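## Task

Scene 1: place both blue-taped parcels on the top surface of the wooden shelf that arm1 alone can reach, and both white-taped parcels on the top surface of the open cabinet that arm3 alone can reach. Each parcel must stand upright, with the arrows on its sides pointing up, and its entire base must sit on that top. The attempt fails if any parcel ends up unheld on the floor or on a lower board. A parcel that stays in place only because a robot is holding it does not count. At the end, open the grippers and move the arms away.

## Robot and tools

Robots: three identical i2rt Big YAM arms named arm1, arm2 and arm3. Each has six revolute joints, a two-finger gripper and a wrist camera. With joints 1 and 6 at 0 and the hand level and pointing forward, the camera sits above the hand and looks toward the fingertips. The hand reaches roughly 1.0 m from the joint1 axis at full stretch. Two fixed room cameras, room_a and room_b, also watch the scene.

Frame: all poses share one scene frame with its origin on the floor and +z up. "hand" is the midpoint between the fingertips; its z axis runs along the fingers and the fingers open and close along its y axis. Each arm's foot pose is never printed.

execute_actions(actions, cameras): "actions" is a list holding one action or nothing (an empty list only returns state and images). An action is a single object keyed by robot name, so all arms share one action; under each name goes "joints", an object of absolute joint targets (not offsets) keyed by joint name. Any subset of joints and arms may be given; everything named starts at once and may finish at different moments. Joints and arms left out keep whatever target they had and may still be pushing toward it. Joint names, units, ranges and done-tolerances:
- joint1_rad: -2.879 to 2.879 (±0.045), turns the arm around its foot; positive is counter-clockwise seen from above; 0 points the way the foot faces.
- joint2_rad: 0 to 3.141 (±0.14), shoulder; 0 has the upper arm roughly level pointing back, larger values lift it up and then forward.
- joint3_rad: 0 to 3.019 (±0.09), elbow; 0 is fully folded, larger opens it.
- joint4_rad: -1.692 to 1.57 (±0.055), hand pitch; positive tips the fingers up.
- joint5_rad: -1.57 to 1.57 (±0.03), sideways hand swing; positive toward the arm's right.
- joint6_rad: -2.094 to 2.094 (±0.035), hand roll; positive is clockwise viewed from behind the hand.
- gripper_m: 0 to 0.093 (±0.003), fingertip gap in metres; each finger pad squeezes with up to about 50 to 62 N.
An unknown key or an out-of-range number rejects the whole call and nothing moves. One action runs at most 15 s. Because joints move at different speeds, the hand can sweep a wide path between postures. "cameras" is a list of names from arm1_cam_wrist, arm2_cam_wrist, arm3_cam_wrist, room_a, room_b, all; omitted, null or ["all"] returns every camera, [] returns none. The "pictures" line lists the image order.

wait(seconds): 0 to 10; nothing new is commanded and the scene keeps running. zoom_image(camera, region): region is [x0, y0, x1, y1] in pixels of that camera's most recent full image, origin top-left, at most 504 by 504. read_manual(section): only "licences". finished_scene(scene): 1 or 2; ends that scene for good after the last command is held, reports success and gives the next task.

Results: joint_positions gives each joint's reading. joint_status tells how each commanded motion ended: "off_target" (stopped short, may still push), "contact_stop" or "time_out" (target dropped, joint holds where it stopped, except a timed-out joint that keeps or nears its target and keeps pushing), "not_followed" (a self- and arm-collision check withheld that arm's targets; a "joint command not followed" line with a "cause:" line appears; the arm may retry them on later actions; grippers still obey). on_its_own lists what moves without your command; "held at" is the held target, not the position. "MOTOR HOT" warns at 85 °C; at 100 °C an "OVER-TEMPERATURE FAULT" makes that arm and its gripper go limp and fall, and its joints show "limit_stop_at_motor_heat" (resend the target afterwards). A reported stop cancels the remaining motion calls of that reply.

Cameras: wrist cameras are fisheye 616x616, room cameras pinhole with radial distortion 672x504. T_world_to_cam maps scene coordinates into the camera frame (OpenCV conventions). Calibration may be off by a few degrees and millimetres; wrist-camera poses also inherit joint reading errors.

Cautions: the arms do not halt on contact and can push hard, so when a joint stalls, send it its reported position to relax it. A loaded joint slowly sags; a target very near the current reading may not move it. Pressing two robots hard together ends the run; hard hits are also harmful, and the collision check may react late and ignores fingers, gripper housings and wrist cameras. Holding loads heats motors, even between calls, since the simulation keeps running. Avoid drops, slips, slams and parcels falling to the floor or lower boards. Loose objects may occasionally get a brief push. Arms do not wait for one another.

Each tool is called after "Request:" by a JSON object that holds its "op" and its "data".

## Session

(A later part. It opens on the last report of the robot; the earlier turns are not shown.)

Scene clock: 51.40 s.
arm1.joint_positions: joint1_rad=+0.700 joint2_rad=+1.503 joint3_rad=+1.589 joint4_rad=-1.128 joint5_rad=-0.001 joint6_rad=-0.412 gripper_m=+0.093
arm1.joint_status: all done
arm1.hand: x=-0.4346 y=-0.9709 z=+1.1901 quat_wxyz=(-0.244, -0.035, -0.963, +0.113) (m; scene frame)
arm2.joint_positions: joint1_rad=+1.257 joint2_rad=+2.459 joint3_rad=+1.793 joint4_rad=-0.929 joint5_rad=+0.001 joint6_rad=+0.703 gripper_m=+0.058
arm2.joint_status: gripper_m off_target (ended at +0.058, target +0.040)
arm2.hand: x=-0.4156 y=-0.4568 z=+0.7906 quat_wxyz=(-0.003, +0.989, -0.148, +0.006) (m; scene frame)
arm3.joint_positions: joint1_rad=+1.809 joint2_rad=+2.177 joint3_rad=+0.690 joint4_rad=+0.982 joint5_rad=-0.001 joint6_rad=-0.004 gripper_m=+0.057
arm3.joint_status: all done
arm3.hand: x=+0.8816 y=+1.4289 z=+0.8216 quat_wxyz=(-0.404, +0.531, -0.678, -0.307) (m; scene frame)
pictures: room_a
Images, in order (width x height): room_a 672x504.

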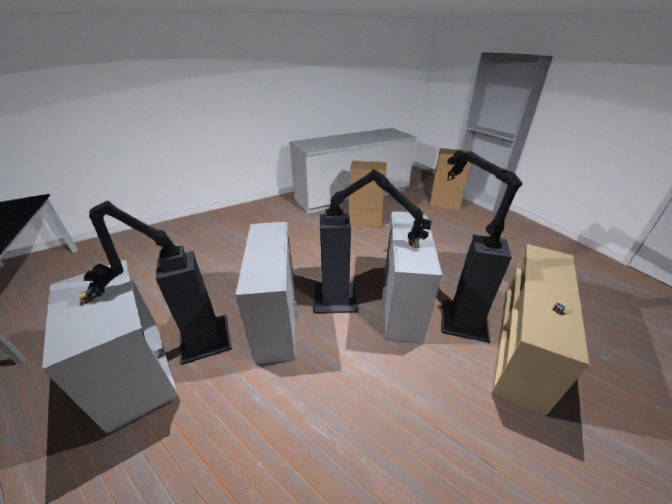

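Request:
{"op": "execute_actions", "data": {"actions": [{"arm2":{"joints":{"joint2_rad":2.2}},"arm3":{"joints":{"gripper_m":0.093,"joint2_rad":2.18}}}], "cameras": []}}

Request:
{"op": "execute_actions", "data": {"actions": [{"arm2":{"joints":{"joint1_rad":0,"joint6_rad":0}},"arm3":{"joints":{"joint2_rad":1.4,"joint3_rad":0.5}}}], "cameras": []}}

Request:
{"op": "execute_actions", "data": {"actions": [{"arm1":{"joints":{"joint1_rad":1.35,"joint2_rad":1.9,"joint3_rad":1.66}},"arm2":{"joints":{"joint1_rad":-1.15}},"arm3":{"joints":{"joint2_rad":1.6,"joint3_rad":1.87,"joint4_rad":-1.62}}}], "cameras": []}}

Request:
{"op": "execute_actions", "data": {"actions": [{"arm1":{"joints":{"joint2_rad":2.06}},"arm2":{"joints":{"joint2_rad":2.43}},"arm3":{"joints":{"joint2_rad":2.28}}}]}}

Scene clock: 55.07 s.
arm1.joint_positions: joint1_rad=+0.700 joint2_rad=+1.503 joint3_rad=+1.589 joint4_rad=-1.128 joint5_rad=-0.001 joint6_rad=-0.412 gripper_m=+0.093
arm1.joint_status: not commanded
arm1.hand: x=-0.4346 y=-0.9709 z=+1.1901 quat_wxyz=(-0.244, -0.035, -0.963, +0.113) (m; scene frame)
arm2.joint_positions: joint1_rad=+1.257 joint2_rad=+2.194 joint3_rad=+1.797 joint4_rad=-0.927 joint5_rad=+0.001 joint6_rad=+0.703 gripper_m=+0.058
arm2.joint_status: all done
arm2.hand: x=-0.4669 y=-0.4781 z=+0.9682 quat_wxyz=(+0.068, +0.981, -0.147, -0.108) (m; scene frame)
arm3.joint_positions: joint1_rad=+1.809 joint2_rad=+2.177 joint3_rad=+0.690 joint4_rad=+0.982 joint5_rad=-0.001 joint6_rad=-0.003 gripper_m=+0.093
arm3.joint_status: all done
arm3.hand: x=+0.8816 y=+1.4289 z=+0.8216 quat_wxyz=(-0.404, +0.531, -0.678, -0.307) (m; scene frame)
pictures: none
No camera images: the call's "cameras" was empty. Leave "cameras" out to get every camera's image.

Scene clock: 56.97 s.
arm1.joint_positions: joint1_rad=+0.700 joint2_rad=+1.503 joint3_rad=+1.589 joint4_rad=-1.128 joint5_rad=-0.001 joint6_rad=-0.412 gripper_m=+0.093
arm1.joint_status: not commanded
arm1.hand: x=-0.4346 y=-0.9709 z=+1.1901 quat_wxyz=(-0.244, -0.035, -0.963, +0.113) (m; scene frame)
arm2.joint_positions: joint1_rad=-0.003 joint2_rad=+2.194 joint3_rad=+1.797 joint4_rad=-0.919 joint5_rad=+0.003 joint6_rad=+0.008 gripper_m=+0.058
arm2.joint_status: all done
arm2.hand: x=-0.2803 y=+0.3389 z=+0.9611 quat_wxyz=(-0.048, +0.901, -0.416, -0.117) (m; scene frame)
arm3.joint_positions: joint1_rad=+1.809 joint2_rad=+1.398 joint3_rad=+0.498 joint4_rad=+0.984 joint5_rad=-0.001 joint6_rad=-0.003 gripper_m=+0.093
arm3.joint_status: all done
arm3.hand: x=+0.8702 y=+1.3968 z=+1.1549 quat_wxyz=(-0.584, +0.419, -0.532, -0.448) (m; scene frame)
pictures: none
No camera images: the call's "cameras" was empty. Leave "cameras" out to get every camera's image.

Scene clock: 59.23 s.
arm1.joint_positions: joint1_rad=+1.344 joint2_rad=+1.912 joint3_rad=+1.635 joint4_rad=-1.132 joint5_rad=-0.001 joint6_rad=-0.412 gripper_m=+0.093
arm1.joint_status: all done
arm1.hand: x=-0.3224 y=-0.6081 z=+0.9755 quat_wxyz=(-0.088, +0.282, -0.955, +0.013) (m; scene frame)
arm2.joint_positions: joint1_rad=-1.151 joint2_rad=+2.194 joint3_rad=+1.797 joint4_rad=-0.919 joint5_rad=+0.003 joint6_rad=+0.005 gripper_m=+0.058
arm2.joint_status: all done
arm2.hand: x=+0.4848 y=+0.4473 z=+0.9539 quat_wxyz=(-0.102, +0.533, -0.838, -0.067) (m; scene frame)
arm3.joint_positions: joint1_rad=+1.809 joint2_rad=+1.586 joint3_rad=+1.813 joint4_rad=-1.612 joint5_rad=-0.001 joint6_rad=-0.003 gripper_m=+0.093
arm3.joint_status: all done
arm3.hand: x=+0.8709 y=+1.4039 z=+1.2711 quat_wxyz=(-0.076, +0.612, -0.786, -0.053) (m; scene frame)
pictures: none
No camera images: the call's "cameras" was empty. Leave "cameras" out to get every camera's image.

Scene clock: 60.80 s.
arm1.joint_positions: joint1_rad=+1.344 joint2_rad=+2.071 joint3_rad=+1.635 joint4_rad=-1.132 joint5_rad=-0.001 joint6_rad=-0.412 gripper_m=+0.093
arm1.joint_status: all done
arm1.hand: x=-0.3302 y=-0.6097 z=+0.8811 quat_wxyz=(-0.010, +0.283, -0.959, +0.003) (m; scene frame)
arm2.joint_positions: joint1_rad=-1.151 joint2_rad=+2.443 joint3_rad=+1.797 joint4_rad=-0.921 joint5_rad=+0.002 joint6_rad=+0.004 gripper_m=+0.058
arm2.joint_status: all done
arm2.hand: x=+0.4622 y=+0.4001 z=+0.7884 quat_wxyz=(+0.003, +0.537, -0.843, +0.001) (m; scene frame)
arm3.joint_positions: joint1_rad=+1.809 joint2_rad=+2.282 joint3_rad=+1.851 joint4_rad=-1.614 joint5_rad=-0.001 joint6_rad=-0.003 gripper_m=+0.093
arm3.joint_status: all done
arm3.hand: x=+0.8845 y=+1.4436 z=+0.9134 quat_wxyz=(+0.184, +0.596, -0.768, +0.147) (m; scene frame)
pictures: arm1_cam_wrist, arm2_cam_wrist, arm3_cam_wrist, room_a, room_b
camera_calibration (this result's frames):
arm1_cam_wrist: T_world_to_cam=[[0.548929, -0.835844, 0.00645004, -0.337718], [-0.690548, -0.449134, 0.566941, -0.990806], [-0.470977, -0.315665, -0.823733, 0.501956], [0, 0, 0, 1]] pos_world=[-0.262406, -0.568834, 0.977384]
arm2_cam_wrist: T_world_to_cam=[[0.90423, -0.42696, 0.00856225, -0.252769], [-0.348707, -0.726632, 0.591953, -0.00740221], [-0.246519, -0.538247, -0.805927, 1.08918], [0, 0, 0, 1]] pos_world=[0.494484, 0.472948, 0.884347]
arm3_cam_wrist: T_world_to_cam=[[0.969196, -0.246289, 0.000164438, -0.497757], [-0.1102, -0.43306, 0.894603, -0.0919613], [-0.22026, -0.867064, -0.446861, 1.97643], [0, 0, 0, 1]] pos_world=[0.907618, 1.55128, 0.965543]
Images, in order (width x height): arm1_cam_wrist 616x616, arm2_cam_wrist 616x616, arm3_cam_wrist 616x616, room_a 672x504, room_b 672x504.

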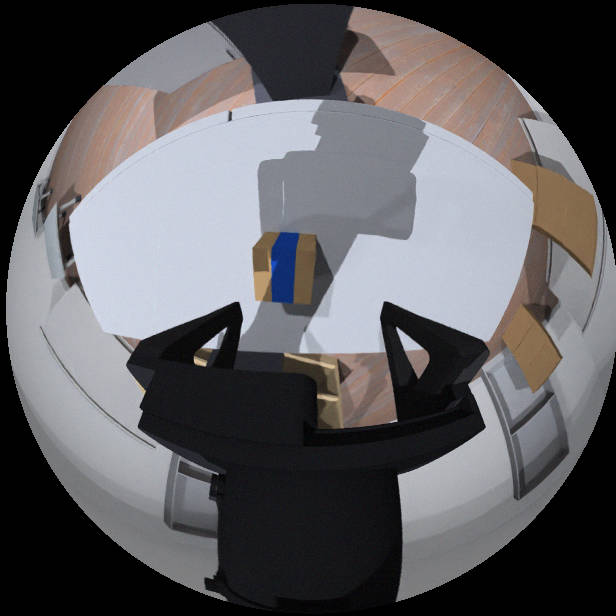

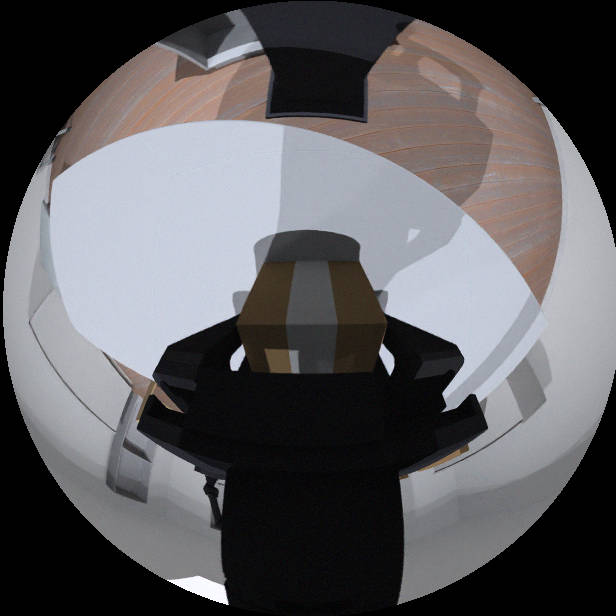

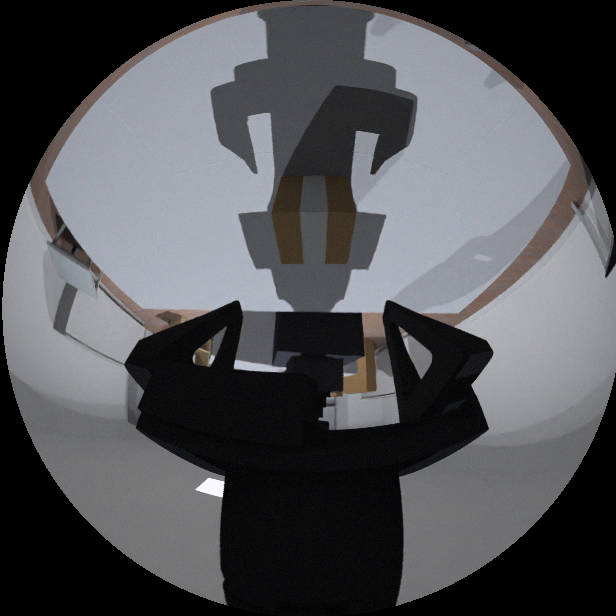

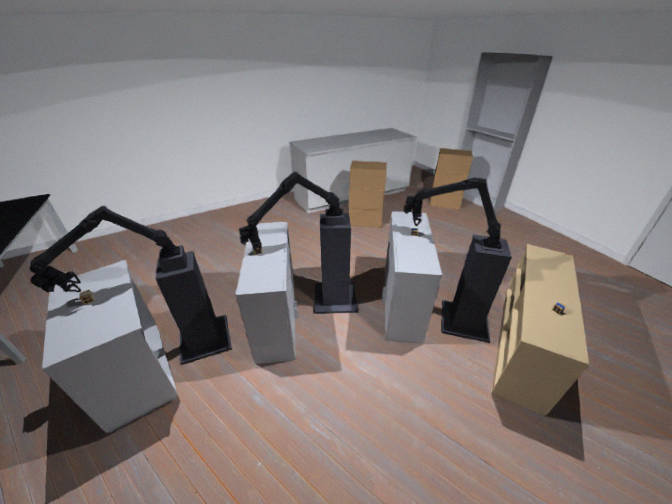

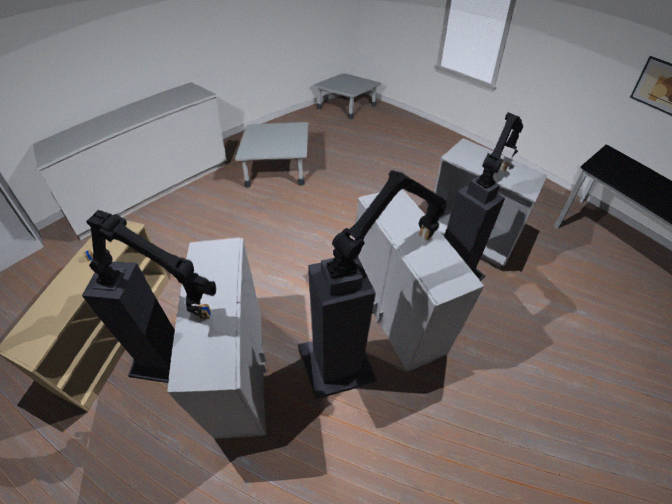

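Request:
{"op": "execute_actions", "data": {"actions": [{"arm1":{"joints":{"joint1_rad":1.385,"joint2_rad":2.175,"joint3_rad":1.59,"joint4_rad":-0.975,"joint6_rad":-0.36}},"arm2":{"joints":{"joint2_rad":2.475}},"arm3":{"joints":{"joint2_rad":2.41,"joint4_rad":-1.485}}}], "cameras": ["arm1_cam_wrist","arm2_cam_wrist","arm3_cam_wrist"]}}

Scene clock: 63.07 s.
arm1.joint_positions: joint1_rad=+1.390 joint2_rad=+2.177 joint3_rad=+1.578 joint4_rad=-0.987 joint5_rad=-0.001 joint6_rad=-0.370 gripper_m=+0.093
arm1.joint_status: all done
arm1.hand: x=-0.3387 y=-0.5834 z=+0.7999 quat_wxyz=(-0.001, +0.284, -0.959, +0.002) (m; scene frame)
arm2.joint_positions: joint1_rad=-1.151 joint2_rad=+2.445 joint3_rad=+1.797 joint4_rad=-0.921 joint5_rad=+0.002 joint6_rad=+0.004 gripper_m=+0.058
arm2.joint_status: all done
arm2.hand: x=+0.4619 y=+0.3995 z=+0.7870 quat_wxyz=(+0.004, +0.537, -0.843, +0.001) (m; scene frame)
arm3.joint_positions: joint1_rad=+1.809 joint2_rad=+2.416 joint3_rad=+1.851 joint4_rad=-1.492 joint5_rad=-0.001 joint6_rad=-0.003 gripper_m=+0.093
arm3.joint_status: all done
arm3.hand: x=+0.8859 y=+1.4458 z=+0.8277 quat_wxyz=(+0.188, +0.595, -0.767, +0.151) (m; scene frame)
pictures: arm1_cam_wrist, arm2_cam_wrist, arm3_cam_wrist
camera_calibration (this result's frames):
arm1_cam_wrist: T_world_to_cam=[[0.552095, -0.833781, -0.000410182, -0.302754], [-0.678541, -0.449587, 0.580908, -0.94618], [-0.484534, -0.320438, -0.813969, 0.424216], [0, 0, 0, 1]] pos_world=[-0.269326, -0.541886, 0.894818]
arm2_cam_wrist: T_world_to_cam=[[0.904242, -0.426933, 0.0085838, -0.25279], [-0.348132, -0.725404, 0.593796, -0.009285], [-0.247285, -0.539924, -0.80457, 1.08757], [0, 0, 0, 1]] pos_world=[0.49429, 0.472545, 0.882708]
arm3_cam_wrist: T_world_to_cam=[[0.969168, -0.2464, 0.000130472, -0.498332], [-0.107437, -0.422107, 0.900157, -0.0370094], [-0.221744, -0.872418, -0.435565, 1.94005], [0, 0, 0, 1]] pos_world=[0.909187, 1.55412, 0.878398]
Images, in order (width x height): arm1_cam_wrist 616x616, arm2_cam_wrist 616x616, arm3_cam_wrist 616x616.

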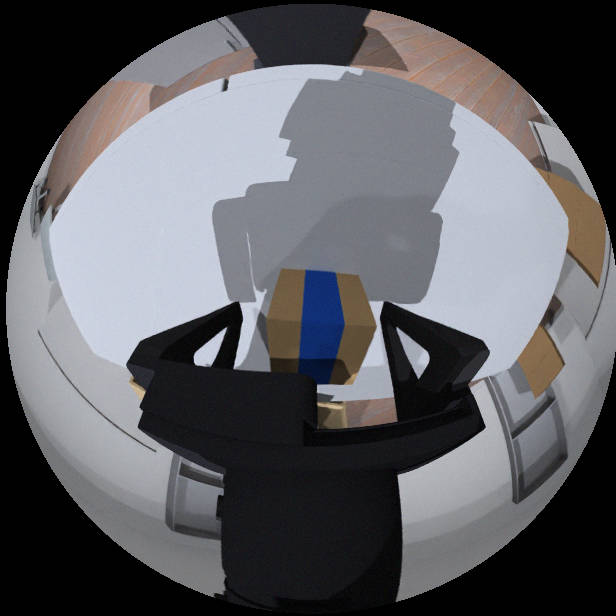

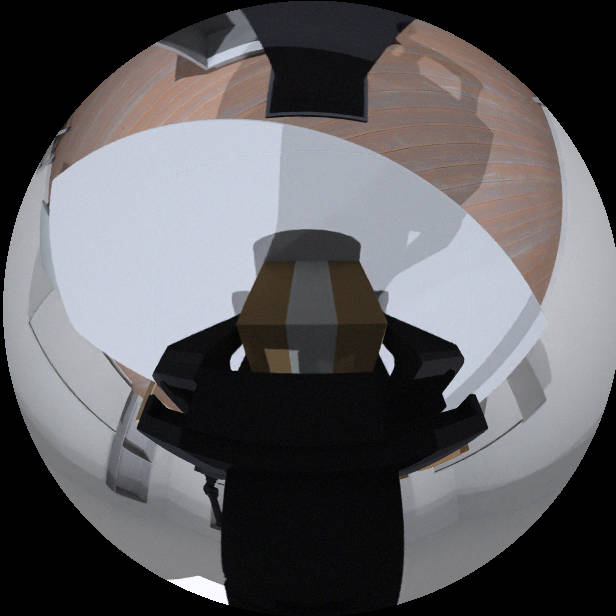

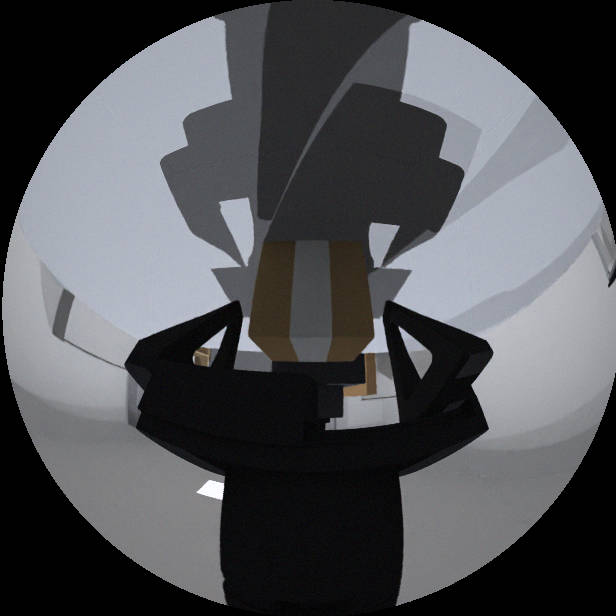

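Request:
{"op": "execute_actions", "data": {"actions": [{"arm1":{"joints":{"gripper_m":0.04,"joint4_rad":-1.02}},"arm2":{"joints":{"gripper_m":0.093,"joint2_rad":2.445}},"arm3":{"joints":{"gripper_m":0.04}}}], "cameras": []}}

Request:
{"op": "execute_actions", "data": {"actions": [{"arm1":{"joints":{"joint2_rad":1.7}},"arm2":{"joints":{"joint2_rad":2.1,"joint4_rad":-1.2}},"arm3":{"joints":{"joint2_rad":1.6}}}], "cameras": ["arm1_cam_wrist"]}}

Request:
{"op": "execute_actions", "data": {"actions": [{"arm1":{"joints":{"joint1_rad":-1.8,"joint3_rad":1.27,"joint4_rad":-0.63,"joint6_rad":0}},"arm2":{"joints":{"joint1_rad":0,"joint2_rad":0.8,"joint3_rad":1.0}},"arm3":{"joints":{"joint3_rad":0.69,"joint4_rad":0.97,"joint2_rad":1.55}}}], "cameras": []}}

Request:
{"op": "execute_actions", "data": {"actions": [{"arm1":{"joints":{"joint2_rad":2.19}},"arm3":{"joints":{"joint2_rad":2.12}}}], "cameras": ["arm1_cam_wrist","room_a"]}}

Request:
{"op": "execute_actions", "data": {"actions": [{"arm1":{"joints":{"joint2_rad":2.27,"joint4_rad":-0.56}},"arm3":{"joints":{"joint2_rad":2.195,"joint4_rad":1.0}}}], "cameras": ["arm1_cam_wrist","room_a"]}}

Scene clock: 66.30 s.
arm1.joint_positions: joint1_rad=+1.390 joint2_rad=+2.177 joint3_rad=+1.578 joint4_rad=-1.007 joint5_rad=-0.001 joint6_rad=-0.370 gripper_m=+0.049
arm1.joint_status: gripper_m off_target (ended at +0.049, target +0.040); the others done
arm1.hand: x=-0.3434 y=-0.5844 z=+0.7999 quat_wxyz=(+0.009, +0.284, -0.959, +0.001) (m; scene frame)
arm2.joint_positions: joint1_rad=-1.151 joint2_rad=+2.445 joint3_rad=+1.797 joint4_rad=-0.921 joint5_rad=+0.002 joint6_rad=+0.004 gripper_m=+0.093
arm2.joint_status: all done
arm2.hand: x=+0.4619 y=+0.3995 z=+0.7870 quat_wxyz=(+0.004, +0.537, -0.843, +0.001) (m; scene frame)
arm3.joint_positions: joint1_rad=+1.809 joint2_rad=+2.416 joint3_rad=+1.851 joint4_rad=-1.492 joint5_rad=-0.001 joint6_rad=-0.003 gripper_m=+0.057
arm3.joint_status: gripper_m off_target (ended at +0.057, target +0.040)
arm3.hand: x=+0.8859 y=+1.4458 z=+0.8277 quat_wxyz=(+0.188, +0.595, -0.767, +0.151) (m; scene frame)
pictures: none
No camera images: the call's "cameras" was empty. Leave "cameras" out to get every camera's image.

Scene clock: 68.13 s.
arm1.joint_positions: joint1_rad=+1.390 joint2_rad=+1.695 joint3_rad=+1.577 joint4_rad=-1.011 joint5_rad=-0.001 joint6_rad=-0.370 gripper_m=+0.049
arm1.joint_status: all done
arm1.hand: x=-0.3287 y=-0.5799 z=+1.0889 quat_wxyz=(-0.226, +0.277, -0.934, +0.021) (m; scene frame)
arm2.joint_positions: joint1_rad=-1.151 joint2_rad=+2.094 joint3_rad=+1.804 joint4_rad=-1.192 joint5_rad=+0.002 joint6_rad=+0.004 gripper_m=+0.093
arm2.joint_status: all done
arm2.hand: x=+0.4625 y=+0.3985 z=+1.0125 quat_wxyz=(-0.033, +0.537, -0.843, -0.022) (m; scene frame)
arm3.joint_positions: joint1_rad=+1.809 joint2_rad=+1.602 joint3_rad=+1.858 joint4_rad=-1.484 joint5_rad=-0.001 joint6_rad=-0.003 gripper_m=+0.057
arm3.joint_status: all done
arm3.hand: x=+0.8808 y=+1.4433 z=+1.2904 quat_wxyz=(-0.137, +0.606, -0.777, -0.101) (m; scene frame)
pictures: arm1_cam_wrist
camera_calibration (this result's frames):
arm1_cam_wrist: T_world_to_cam=[[0.51621, -0.840766, 0.163219, -0.499308], [-0.852872, -0.487194, 0.187752, -0.756697], [-0.0783362, -0.236124, -0.96856, 1.01618], [0, 0, 0, 1]] pos_world=[-0.308015, -0.548516, 1.2078]
Images, in order (width x height): arm1_cam_wrist 616x616.

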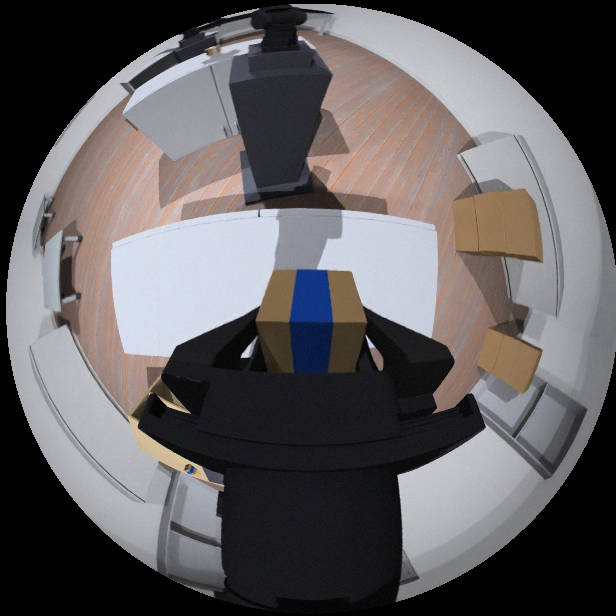

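Scene clock: 70.97 s.
arm1.joint_positions: joint1_rad=-1.805 joint2_rad=+1.704 joint3_rad=+1.267 joint4_rad=-0.638 joint5_rad=+0.002 joint6_rad=-0.008 gripper_m=+0.049
arm1.joint_status: all done
arm1.hand: x=-1.5297 y=-0.7979 z=+0.9567 quat_wxyz=(-0.018, -0.968, -0.078, +0.237) (m; scene frame)
arm2.joint_positions: joint1_rad=-0.005 joint2_rad=+0.794 joint3_rad=+1.004 joint4_rad=-1.193 joint5_rad=-0.003 joint6_rad=+0.004 gripper_m=+0.093
arm2.joint_status: all done
arm2.hand: x=-0.0174 y=+0.0412 z=+1.2719 quat_wxyz=(-0.114, +0.869, -0.400, -0.267) (m; scene frame)
arm3.joint_positions: joint1_rad=+1.809 joint2_rad=+1.561 joint3_rad=+0.693 joint4_rad=+0.950 joint5_rad=-0.001 joint6_rad=-0.003 gripper_m=+0.057
arm3.joint_status: all done
arm3.hand: x=+0.8881 y=+1.4667 z=+1.1570 quat_wxyz=(-0.583, +0.419, -0.533, -0.447) (m; scene frame)
pictures: none
No camera images: the call's "cameras" was empty. Leave "cameras" out to get every camera's image.

Scene clock: 72.30 s.
arm1.joint_positions: joint1_rad=-1.805 joint2_rad=+2.210 joint3_rad=+1.249 joint4_rad=-0.638 joint5_rad=+0.002 joint6_rad=-0.008 gripper_m=+0.049
arm1.joint_status: all done
arm1.hand: x=-1.4377 y=-0.7849 z=+0.6746 quat_wxyz=(+0.001, -0.997, -0.081, -0.022) (m; scene frame)
arm2.joint_positions: joint1_rad=-0.005 joint2_rad=+0.794 joint3_rad=+1.004 joint4_rad=-1.193 joint5_rad=-0.003 joint6_rad=+0.004 gripper_m=+0.093
arm2.joint_status: not commanded
arm2.hand: x=-0.0174 y=+0.0412 z=+1.2719 quat_wxyz=(-0.114, +0.869, -0.400, -0.267) (m; scene frame)
arm3.joint_positions: joint1_rad=+1.809 joint2_rad=+2.124 joint3_rad=+0.687 joint4_rad=+0.962 joint5_rad=-0.001 joint6_rad=-0.003 gripper_m=+0.057
arm3.joint_status: all done
arm3.hand: x=+0.8834 y=+1.4366 z=+0.8443 quat_wxyz=(-0.414, +0.527, -0.672, -0.315) (m; scene frame)
pictures: arm1_cam_wrist, room_a
camera_calibration (this result's frames):
arm1_cam_wrist: T_world_to_cam=[[-0.168653, 0.985649, -0.00718912, 0.532317], [0.77585, 0.137246, 0.615808, 0.81836], [0.607958, 0.0982804, -0.787863, 1.60683], [0, 0, 0, 1]] pos_world=[-1.52203, -0.794914, 0.765832]
Images, in order (width x height): arm1_cam_wrist 616x616, room_a 672x504.

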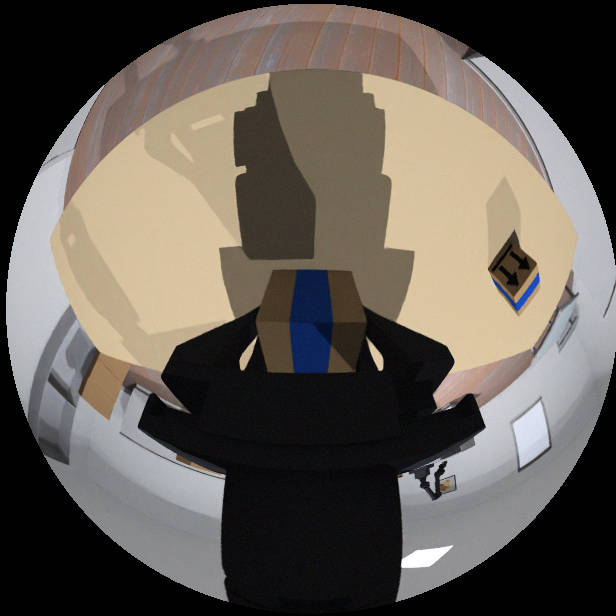

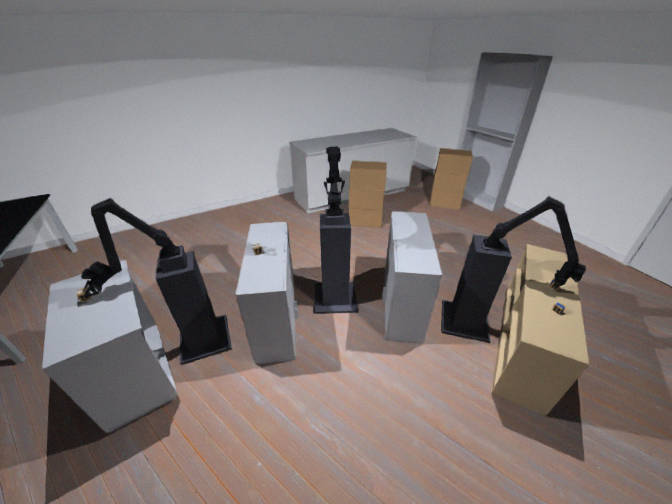

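Scene clock: 73.23 s.
arm1.joint_positions: joint1_rad=-1.805 joint2_rad=+2.259 joint3_rad=+1.249 joint4_rad=-0.572 joint5_rad=+0.002 joint6_rad=-0.008 gripper_m=+0.049
arm1.joint_status: all done
arm1.hand: x=-1.4383 y=-0.7850 z=+0.6500 quat_wxyz=(+0.000, -0.997, -0.081, -0.014) (m; scene frame)
arm2.joint_positions: joint1_rad=-0.005 joint2_rad=+0.794 joint3_rad=+1.004 joint4_rad=-1.193 joint5_rad=-0.003 joint6_rad=+0.004 gripper_m=+0.093
arm2.joint_status: not commanded
arm2.hand: x=-0.0174 y=+0.0412 z=+1.2719 quat_wxyz=(-0.114, +0.869, -0.400, -0.267) (m; scene frame)
arm3.joint_positions: joint1_rad=+1.809 joint2_rad=+2.184 joint3_rad=+0.687 joint4_rad=+0.992 joint5_rad=-0.001 joint6_rad=-0.001 gripper_m=+0.057
arm3.joint_status: all done
arm3.hand: x=+0.8812 y=+1.4274 z=+0.8198 quat_wxyz=(-0.404, +0.530, -0.679, -0.308) (m; scene frame)
pictures: arm1_cam_wrist, room_a
camera_calibration (this result's frames):
arm1_cam_wrist: T_world_to_cam=[[-0.168703, 0.985643, -0.00691808, 0.531975], [0.785737, 0.138718, 0.602805, 0.857795], [0.59511, 0.0962595, -0.797858, 1.57424], [0, 0, 0, 1]] pos_world=[-1.5211, -0.794864, 0.742615]
Images, in order (width x height): arm1_cam_wrist 616x616, room_a 672x504.

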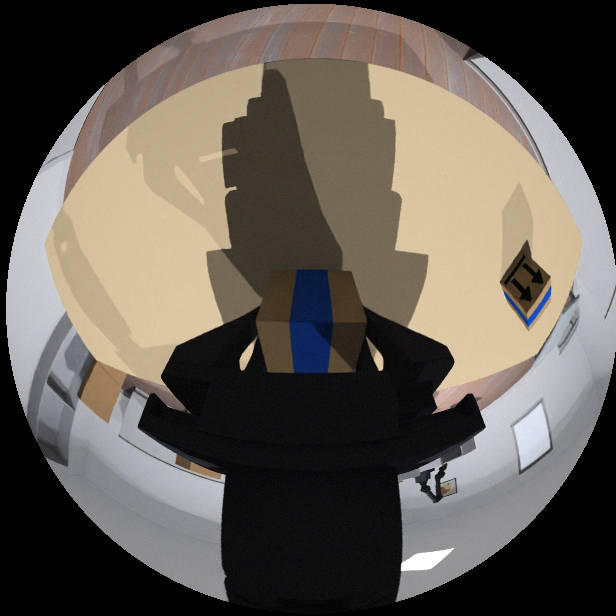

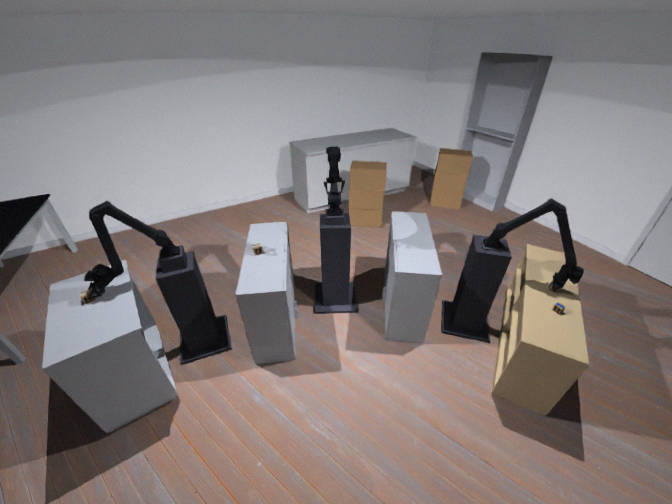

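Request:
{"op": "execute_actions", "data": {"actions": [{"arm1":{"joints":{"joint2_rad":2.295,"joint4_rad":-0.54}},"arm3":{"joints":{"gripper_m":0.093}}}], "cameras": []}}

Request:
{"op": "execute_actions", "data": {"actions": [{"arm1":{"joints":{"gripper_m":0.093,"joint2_rad":2.28}},"arm3":{"joints":{"joint2_rad":1.5,"joint3_rad":0.5}}}], "cameras": []}}

Request:
{"op": "execute_actions", "data": {"actions": [{"arm1":{"joints":{"joint2_rad":2.0,"joint4_rad":-0.8}},"arm3":{"joints":{"joint1_rad":-1.59,"joint2_rad":1.7,"joint3_rad":1.51,"joint4_rad":-1.0,"joint6_rad":-0.08}}}], "cameras": []}}

Request:
{"op": "execute_actions", "data": {"actions": [{"arm1":{"joints":{"joint1_rad":-1.4}},"arm3":{"joints":{"joint2_rad":2.06}}}], "cameras": ["arm1_cam_wrist","arm3_cam_wrist"]}}

Scene clock: 75.97 s.
arm1.joint_positions: joint1_rad=-1.805 joint2_rad=+2.273 joint3_rad=+1.250 joint4_rad=-0.551 joint5_rad=+0.002 joint6_rad=-0.008 gripper_m=+0.049
arm1.joint_status: all done
arm1.hand: x=-1.4388 y=-0.7852 z=+0.6430 quat_wxyz=(+0.000, -0.997, -0.081, -0.010) (m; scene frame)
arm2.joint_positions: joint1_rad=-0.005 joint2_rad=+0.794 joint3_rad=+1.004 joint4_rad=-1.193 joint5_rad=-0.003 joint6_rad=+0.004 gripper_m=+0.093
arm2.joint_status: not commanded
arm2.hand: x=-0.0174 y=+0.0412 z=+1.2719 quat_wxyz=(-0.114, +0.869, -0.400, -0.267) (m; scene frame)
arm3.joint_positions: joint1_rad=+1.809 joint2_rad=+2.184 joint3_rad=+0.687 joint4_rad=+0.992 joint5_rad=-0.001 joint6_rad=-0.001 gripper_m=+0.093
arm3.joint_status: all done
arm3.hand: x=+0.8812 y=+1.4274 z=+0.8198 quat_wxyz=(-0.404, +0.530, -0.679, -0.308) (m; scene frame)
pictures: none
No camera images: the call's "cameras" was empty. Leave "cameras" out to get every camera's image.

Scene clock: 77.27 s.
arm1.joint_positions: joint1_rad=-1.805 joint2_rad=+2.273 joint3_rad=+1.250 joint4_rad=-0.551 joint5_rad=+0.002 joint6_rad=-0.008 gripper_m=+0.093
arm1.joint_status: all done
arm1.hand: x=-1.4388 y=-0.7852 z=+0.6430 quat_wxyz=(+0.000, -0.997, -0.081, -0.010) (m; scene frame)
arm2.joint_positions: joint1_rad=-0.005 joint2_rad=+0.794 joint3_rad=+1.004 joint4_rad=-1.193 joint5_rad=-0.003 joint6_rad=+0.004 gripper_m=+0.093
arm2.joint_status: not commanded
arm2.hand: x=-0.0174 y=+0.0412 z=+1.2719 quat_wxyz=(-0.114, +0.869, -0.400, -0.267) (m; scene frame)
arm3.joint_positions: joint1_rad=+1.809 joint2_rad=+1.497 joint3_rad=+0.498 joint4_rad=+0.994 joint5_rad=-0.001 joint6_rad=-0.001 gripper_m=+0.093
arm3.joint_status: all done
arm3.hand: x=+0.8726 y=+1.4046 z=+1.1091 quat_wxyz=(-0.559, +0.438, -0.558, -0.429) (m; scene frame)
pictures: none
No camera images: the call's "cameras" was empty. Leave "cameras" out to get every camera's image.

Scene clock: 80.00 s.
arm1.joint_positions: joint1_rad=-1.805 joint2_rad=+1.979 joint3_rad=+1.258 joint4_rad=-0.789 joint5_rad=+0.002 joint6_rad=-0.008 gripper_m=+0.093
arm1.joint_status: all done
arm1.hand: x=-1.4613 y=-0.7881 z=+0.7924 quat_wxyz=(-0.003, -0.997, -0.081, +0.022) (m; scene frame)
arm2.joint_positions: joint1_rad=-0.005 joint2_rad=+0.794 joint3_rad=+1.004 joint4_rad=-1.193 joint5_rad=-0.003 joint6_rad=+0.004 gripper_m=+0.093
arm2.joint_status: not commanded
arm2.hand: x=-0.0174 y=+0.0412 z=+1.2719 quat_wxyz=(-0.114, +0.869, -0.400, -0.267) (m; scene frame)
arm3.joint_positions: joint1_rad=-1.598 joint2_rad=+1.707 joint3_rad=+1.468 joint4_rad=-0.992 joint5_rad=+0.000 joint6_rad=-0.074 gripper_m=+0.093
arm3.joint_status: all done
arm3.hand: x=+0.4506 y=+0.3906 z=+1.0920 quat_wxyz=(-0.083, -0.834, -0.526, +0.146) (m; scene frame)
pictures: none
No camera images: the call's "cameras" was empty. Leave "cameras" out to get every camera's image.

Scene clock: 81.43 s.
arm1.joint_positions: joint1_rad=-1.405 joint2_rad=+1.979 joint3_rad=+1.258 joint4_rad=-0.789 joint5_rad=-0.001 joint6_rad=-0.008 gripper_m=+0.093
arm1.joint_status: all done
arm1.hand: x=-1.3876 y=-0.9887 z=+0.7939 quat_wxyz=(-0.012, -0.961, -0.277, +0.021) (m; scene frame)
arm2.joint_positions: joint1_rad=-0.005 joint2_rad=+0.794 joint3_rad=+1.004 joint4_rad=-1.193 joint5_rad=-0.003 joint6_rad=+0.004 gripper_m=+0.093
arm2.joint_status: not commanded
arm2.hand: x=-0.0174 y=+0.0412 z=+1.2719 quat_wxyz=(-0.114, +0.869, -0.400, -0.267) (m; scene frame)
arm3.joint_positions: joint1_rad=-1.598 joint2_rad=+2.062 joint3_rad=+1.486 joint4_rad=-0.995 joint5_rad=+0.000 joint6_rad=-0.074 gripper_m=+0.093
arm3.joint_status: all done
arm3.hand: x=+0.4588 y=+0.4014 z=+0.8963 quat_wxyz=(-0.003, -0.845, -0.534, -0.003) (m; scene frame)
pictures: arm1_cam_wrist, arm3_cam_wrist
camera_calibration (this result's frames):
arm1_cam_wrist: T_world_to_cam=[[-0.539234, 0.842016, -0.015349, 0.0927761], [0.703275, 0.46026, 0.541816, 1.01138], [0.463282, 0.281371, -0.840357, 1.71241], [0, 0, 0, 1]] pos_world=[-1.45458, -1.02544, 0.892474]
arm3_cam_wrist: T_world_to_cam=[[-0.904578, 0.426046, -0.0149767, 0.261559], [0.335138, 0.732398, 0.592685, -0.976394], [0.26348, 0.53111, -0.805295, 0.509445], [0, 0, 0, 1]] pos_world=[0.429599, 0.333101, 0.992865]
Images, in order (width x height): arm1_cam_wrist 616x616, arm3_cam_wrist 616x616.

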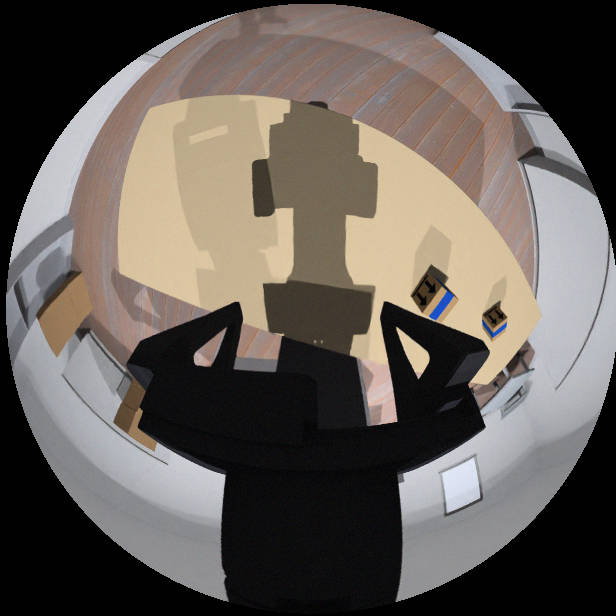

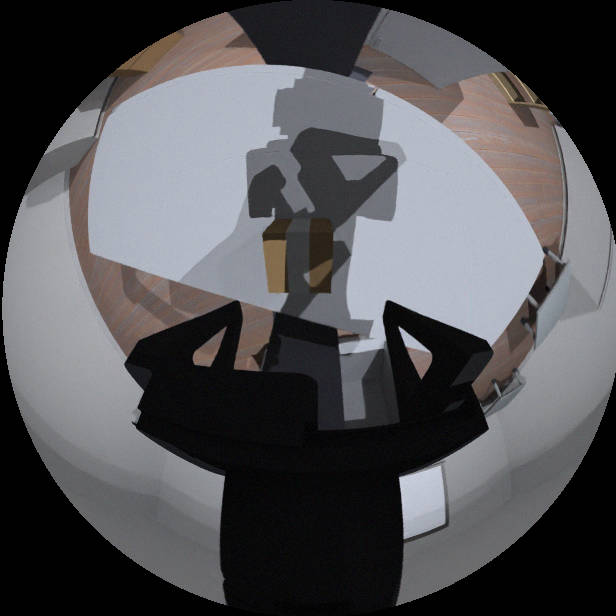

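Request:
{"op": "execute_actions", "data": {"actions": [{"arm1":{"joints":{"joint2_rad":1.0}},"arm3":{"joints":{"joint1_rad":-1.572,"joint2_rad":2.225,"joint4_rad":-0.84}}}], "cameras": ["arm3_cam_wrist"]}}

Scene clock: 83.63 s.
arm1.joint_positions: joint1_rad=-1.405 joint2_rad=+0.989 joint3_rad=+1.253 joint4_rad=-0.792 joint5_rad=-0.001 joint6_rad=-0.008 gripper_m=+0.093
arm1.joint_status: all done
arm1.hand: x=-1.3244 y=-0.9436 z=+1.3015 quat_wxyz=(-0.137, -0.837, -0.239, +0.473) (m; scene frame)
arm2.joint_positions: joint1_rad=-0.005 joint2_rad=+0.794 joint3_rad=+1.004 joint4_rad=-1.193 joint5_rad=-0.003 joint6_rad=+0.004 gripper_m=+0.093
arm2.joint_status: not commanded
arm2.hand: x=-0.0174 y=+0.0412 z=+1.2719 quat_wxyz=(-0.114, +0.869, -0.400, -0.267) (m; scene frame)
arm3.joint_positions: joint1_rad=-1.581 joint2_rad=+2.233 joint3_rad=+1.486 joint4_rad=-0.849 joint5_rad=+0.000 joint6_rad=-0.074 gripper_m=+0.093
arm3.joint_status: all done
arm3.hand: x=+0.4675 y=+0.3947 z=+0.8000 quat_wxyz=(+0.002, -0.841, -0.542, -0.014) (m; scene frame)
pictures: arm3_cam_wrist
camera_calibration (this result's frames):
arm3_cam_wrist: T_world_to_cam=[[-0.911663, 0.410592, -0.0168681, 0.281766], [0.315335, 0.725299, 0.611968, -0.920694], [0.263504, 0.55259, -0.790702, 0.413034], [0, 0, 0, 1]] pos_world=[0.438366, 0.323849, 0.894776]
Images, in order (width x height): arm3_cam_wrist 616x616.

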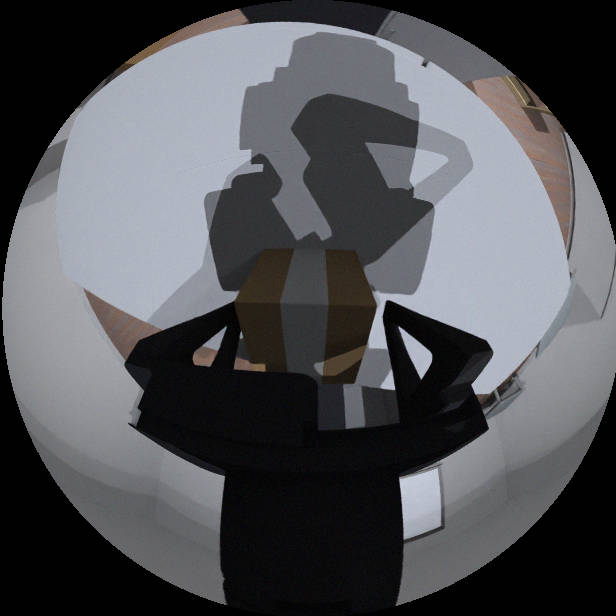

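Request:
{"op": "execute_actions", "data": {"actions": [{"arm3":{"joints":{"gripper_m":0.04}}}], "cameras": []}}

Request:
{"op": "execute_actions", "data": {"actions": [{"arm3":{"joints":{"joint2_rad":1.97,"joint4_rad":-0.9}}}], "cameras": []}}

Request:
{"op": "execute_actions", "data": {"actions": [{"arm3":{"joints":{"joint1_rad":2.1}}}], "cameras": []}}

Request:
{"op": "execute_actions", "data": {"actions": [{"arm3":{"joints":{"joint2_rad":2.175}}}], "cameras": ["arm3_cam_wrist","room_a"]}}

Scene clock: 85.47 s.
arm1.joint_positions: joint1_rad=-1.405 joint2_rad=+0.989 joint3_rad=+1.253 joint4_rad=-0.792 joint5_rad=-0.001 joint6_rad=-0.008 gripper_m=+0.093
arm1.joint_status: not commanded
arm1.hand: x=-1.3244 y=-0.9436 z=+1.3015 quat_wxyz=(-0.137, -0.837, -0.239, +0.473) (m; scene frame)
arm2.joint_positions: joint1_rad=-0.005 joint2_rad=+0.794 joint3_rad=+1.004 joint4_rad=-1.193 joint5_rad=-0.003 joint6_rad=+0.004 gripper_m=+0.093
arm2.joint_status: not commanded
arm2.hand: x=-0.0174 y=+0.0412 z=+1.2719 quat_wxyz=(-0.114, +0.869, -0.400, -0.267) (m; scene frame)
arm3.joint_positions: joint1_rad=-1.581 joint2_rad=+2.233 joint3_rad=+1.486 joint4_rad=-0.849 joint5_rad=+0.000 joint6_rad=-0.074 gripper_m=+0.057
arm3.joint_status: gripper_m off_target (ended at +0.057, target +0.040)
arm3.hand: x=+0.4674 y=+0.3946 z=+0.8000 quat_wxyz=(+0.002, -0.840, -0.542, -0.014) (m; scene frame)
pictures: none
No camera images: the call's "cameras" was empty. Leave "cameras" out to get every camera's image.

Scene clock: 86.77 s.
arm1.joint_positions: joint1_rad=-1.405 joint2_rad=+0.989 joint3_rad=+1.253 joint4_rad=-0.792 joint5_rad=-0.001 joint6_rad=-0.008 gripper_m=+0.093
arm1.joint_status: not commanded
arm1.hand: x=-1.3244 y=-0.9436 z=+1.3015 quat_wxyz=(-0.137, -0.837, -0.239, +0.473) (m; scene frame)
arm2.joint_positions: joint1_rad=-0.005 joint2_rad=+0.794 joint3_rad=+1.004 joint4_rad=-1.193 joint5_rad=-0.003 joint6_rad=+0.004 gripper_m=+0.093
arm2.joint_status: not commanded
arm2.hand: x=-0.0174 y=+0.0412 z=+1.2719 quat_wxyz=(-0.114, +0.869, -0.400, -0.267) (m; scene frame)
arm3.joint_positions: joint1_rad=-1.581 joint2_rad=+1.962 joint3_rad=+1.488 joint4_rad=-0.895 joint5_rad=+0.000 joint6_rad=-0.074 gripper_m=+0.057
arm3.joint_status: all done
arm3.hand: x=+0.4489 y=+0.3638 z=+0.9571 quat_wxyz=(-0.052, -0.837, -0.539, +0.086) (m; scene frame)
pictures: none
No camera images: the call's "cameras" was empty. Leave "cameras" out to get every camera's image.

Scene clock: 89.73 s.
arm1.joint_positions: joint1_rad=-1.405 joint2_rad=+0.989 joint3_rad=+1.253 joint4_rad=-0.792 joint5_rad=-0.001 joint6_rad=-0.008 gripper_m=+0.093
arm1.joint_status: not commanded
arm1.hand: x=-1.3244 y=-0.9436 z=+1.3015 quat_wxyz=(-0.137, -0.837, -0.239, +0.473) (m; scene frame)
arm2.joint_positions: joint1_rad=-0.005 joint2_rad=+0.794 joint3_rad=+1.004 joint4_rad=-1.193 joint5_rad=-0.003 joint6_rad=+0.004 gripper_m=+0.093
arm2.joint_status: not commanded
arm2.hand: x=-0.0174 y=+0.0412 z=+1.2719 quat_wxyz=(-0.114, +0.869, -0.400, -0.267) (m; scene frame)
arm3.joint_positions: joint1_rad=+2.111 joint2_rad=+1.962 joint3_rad=+1.488 joint4_rad=-0.895 joint5_rad=+0.000 joint6_rad=-0.074 gripper_m=+0.057
arm3.joint_status: all done
arm3.hand: x=+0.7151 y=+1.5235 z=+0.9562 quat_wxyz=(-0.074, +0.746, -0.658, -0.066) (m; scene frame)
pictures: none
No camera images: the call's "cameras" was empty. Leave "cameras" out to get every camera's image.

Scene clock: 90.87 s.
arm1.joint_positions: joint1_rad=-1.405 joint2_rad=+0.989 joint3_rad=+1.253 joint4_rad=-0.792 joint5_rad=-0.001 joint6_rad=-0.008 gripper_m=+0.093
arm1.joint_status: not commanded
arm1.hand: x=-1.3244 y=-0.9436 z=+1.3015 quat_wxyz=(-0.137, -0.837, -0.239, +0.473) (m; scene frame)
arm2.joint_positions: joint1_rad=-0.005 joint2_rad=+0.794 joint3_rad=+1.004 joint4_rad=-1.193 joint5_rad=-0.003 joint6_rad=+0.004 gripper_m=+0.093
arm2.joint_status: not commanded
arm2.hand: x=-0.0174 y=+0.0412 z=+1.2719 quat_wxyz=(-0.114, +0.869, -0.400, -0.267) (m; scene frame)
arm3.joint_positions: joint1_rad=+2.110 joint2_rad=+2.187 joint3_rad=+1.488 joint4_rad=-0.897 joint5_rad=+0.000 joint6_rad=-0.075 gripper_m=+0.057
arm3.joint_status: all done
arm3.hand: x=+0.7188 y=+1.4873 z=+0.8256 quat_wxyz=(+0.007, +0.749, -0.662, +0.013) (m; scene frame)
pictures: arm3_cam_wrist, room_a
camera_calibration (this result's frames):
arm3_cam_wrist: T_world_to_cam=[[0.991973, 0.126444, 0.00112887, -0.897929], [0.0990271, -0.78237, 0.614891, 0.587314], [0.0786327, -0.609844, -0.788611, 1.62327], [0, 0, 0, 1]] pos_world=[0.704919, 1.56298, 0.920009]
Images, in order (width x height): arm3_cam_wrist 616x616, room_a 672x504.

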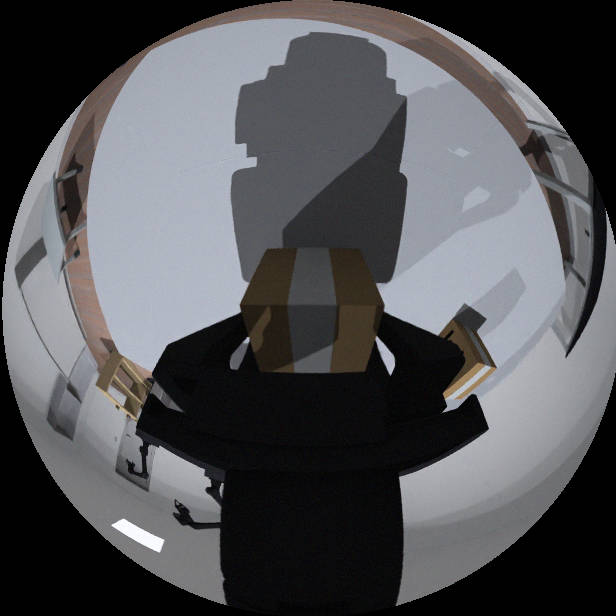

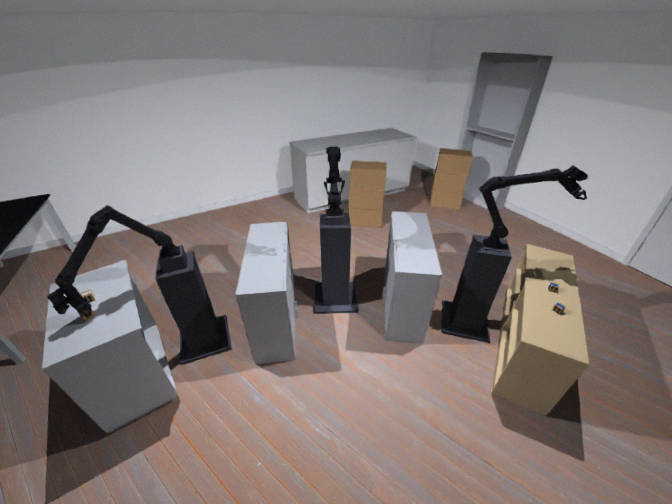

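Request:
{"op": "execute_actions", "data": {"actions": [{"arm3":{"joints":{"gripper_m":0.093}}}], "cameras": []}}

Request:
{"op": "execute_actions", "data": {"actions": [{"arm3":{"joints":{"joint2_rad":1.5,"joint4_rad":-1.3}}}], "cameras": ["room_a"]}}

Request:
{"op": "zoom_image", "data": {"camera": "room_a", "region": [55, 280, 125, 335]}}

Scene clock: 92.63 s.
arm1.joint_positions: joint1_rad=-1.405 joint2_rad=+0.989 joint3_rad=+1.253 joint4_rad=-0.792 joint5_rad=-0.001 joint6_rad=-0.008 gripper_m=+0.093
arm1.joint_status: not commanded
arm1.hand: x=-1.3244 y=-0.9436 z=+1.3015 quat_wxyz=(-0.137, -0.837, -0.239, +0.473) (m; scene frame)
arm2.joint_positions: joint1_rad=-0.005 joint2_rad=+0.794 joint3_rad=+1.004 joint4_rad=-1.193 joint5_rad=-0.003 joint6_rad=+0.004 gripper_m=+0.093
arm2.joint_status: not commanded
arm2.hand: x=-0.0174 y=+0.0412 z=+1.2719 quat_wxyz=(-0.114, +0.869, -0.400, -0.267) (m; scene frame)
arm3.joint_positions: joint1_rad=+2.110 joint2_rad=+2.187 joint3_rad=+1.488 joint4_rad=-0.897 joint5_rad=+0.000 joint6_rad=-0.075 gripper_m=+0.093
arm3.joint_status: all done
arm3.hand: x=+0.7188 y=+1.4873 z=+0.8258 quat_wxyz=(+0.007, +0.749, -0.662, +0.013) (m; scene frame)
pictures: none
No camera images: the call's "cameras" was empty. Leave "cameras" out to get every camera's image.

Scene clock: 94.17 s.
arm1.joint_positions: joint1_rad=-1.405 joint2_rad=+0.989 joint3_rad=+1.253 joint4_rad=-0.792 joint5_rad=-0.001 joint6_rad=-0.008 gripper_m=+0.093
arm1.joint_status: not commanded
arm1.hand: x=-1.3244 y=-0.9436 z=+1.3015 quat_wxyz=(-0.137, -0.837, -0.239, +0.473) (m; scene frame)
arm2.joint_positions: joint1_rad=-0.005 joint2_rad=+0.794 joint3_rad=+1.004 joint4_rad=-1.193 joint5_rad=-0.003 joint6_rad=+0.004 gripper_m=+0.093
arm2.joint_status: not commanded
arm2.hand: x=-0.0174 y=+0.0412 z=+1.2719 quat_wxyz=(-0.114, +0.869, -0.400, -0.267) (m; scene frame)
arm3.joint_positions: joint1_rad=+2.110 joint2_rad=+1.490 joint3_rad=+1.488 joint4_rad=-1.293 joint5_rad=+0.000 joint6_rad=-0.075 gripper_m=+0.093
arm3.joint_status: all done
arm3.hand: x=+0.7192 y=+1.4142 z=+1.1932 quat_wxyz=(-0.100, +0.743, -0.655, -0.092) (m; scene frame)
pictures: room_a
Images, in order (width x height): room_a 672x504.

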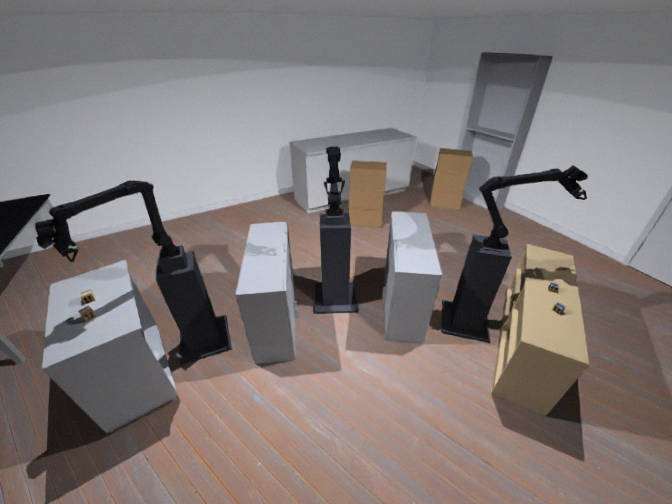

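Region (55, 280, 125, 335) of room_a's 672x504 image, scaled by 7.200, with more detail than that image has; it fills the top 396 rows of this view, and the rest is white.

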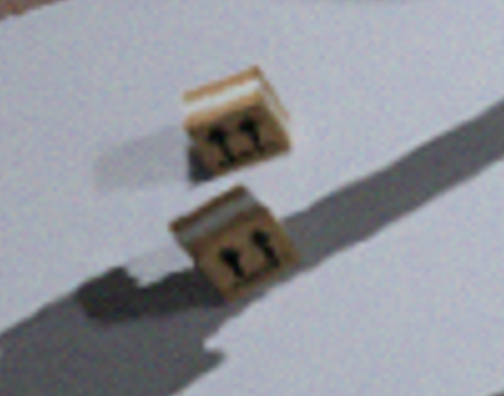

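Request:
{"op": "finished_scene", "data": {"scene": 1}}

The scene is finished: the task was done.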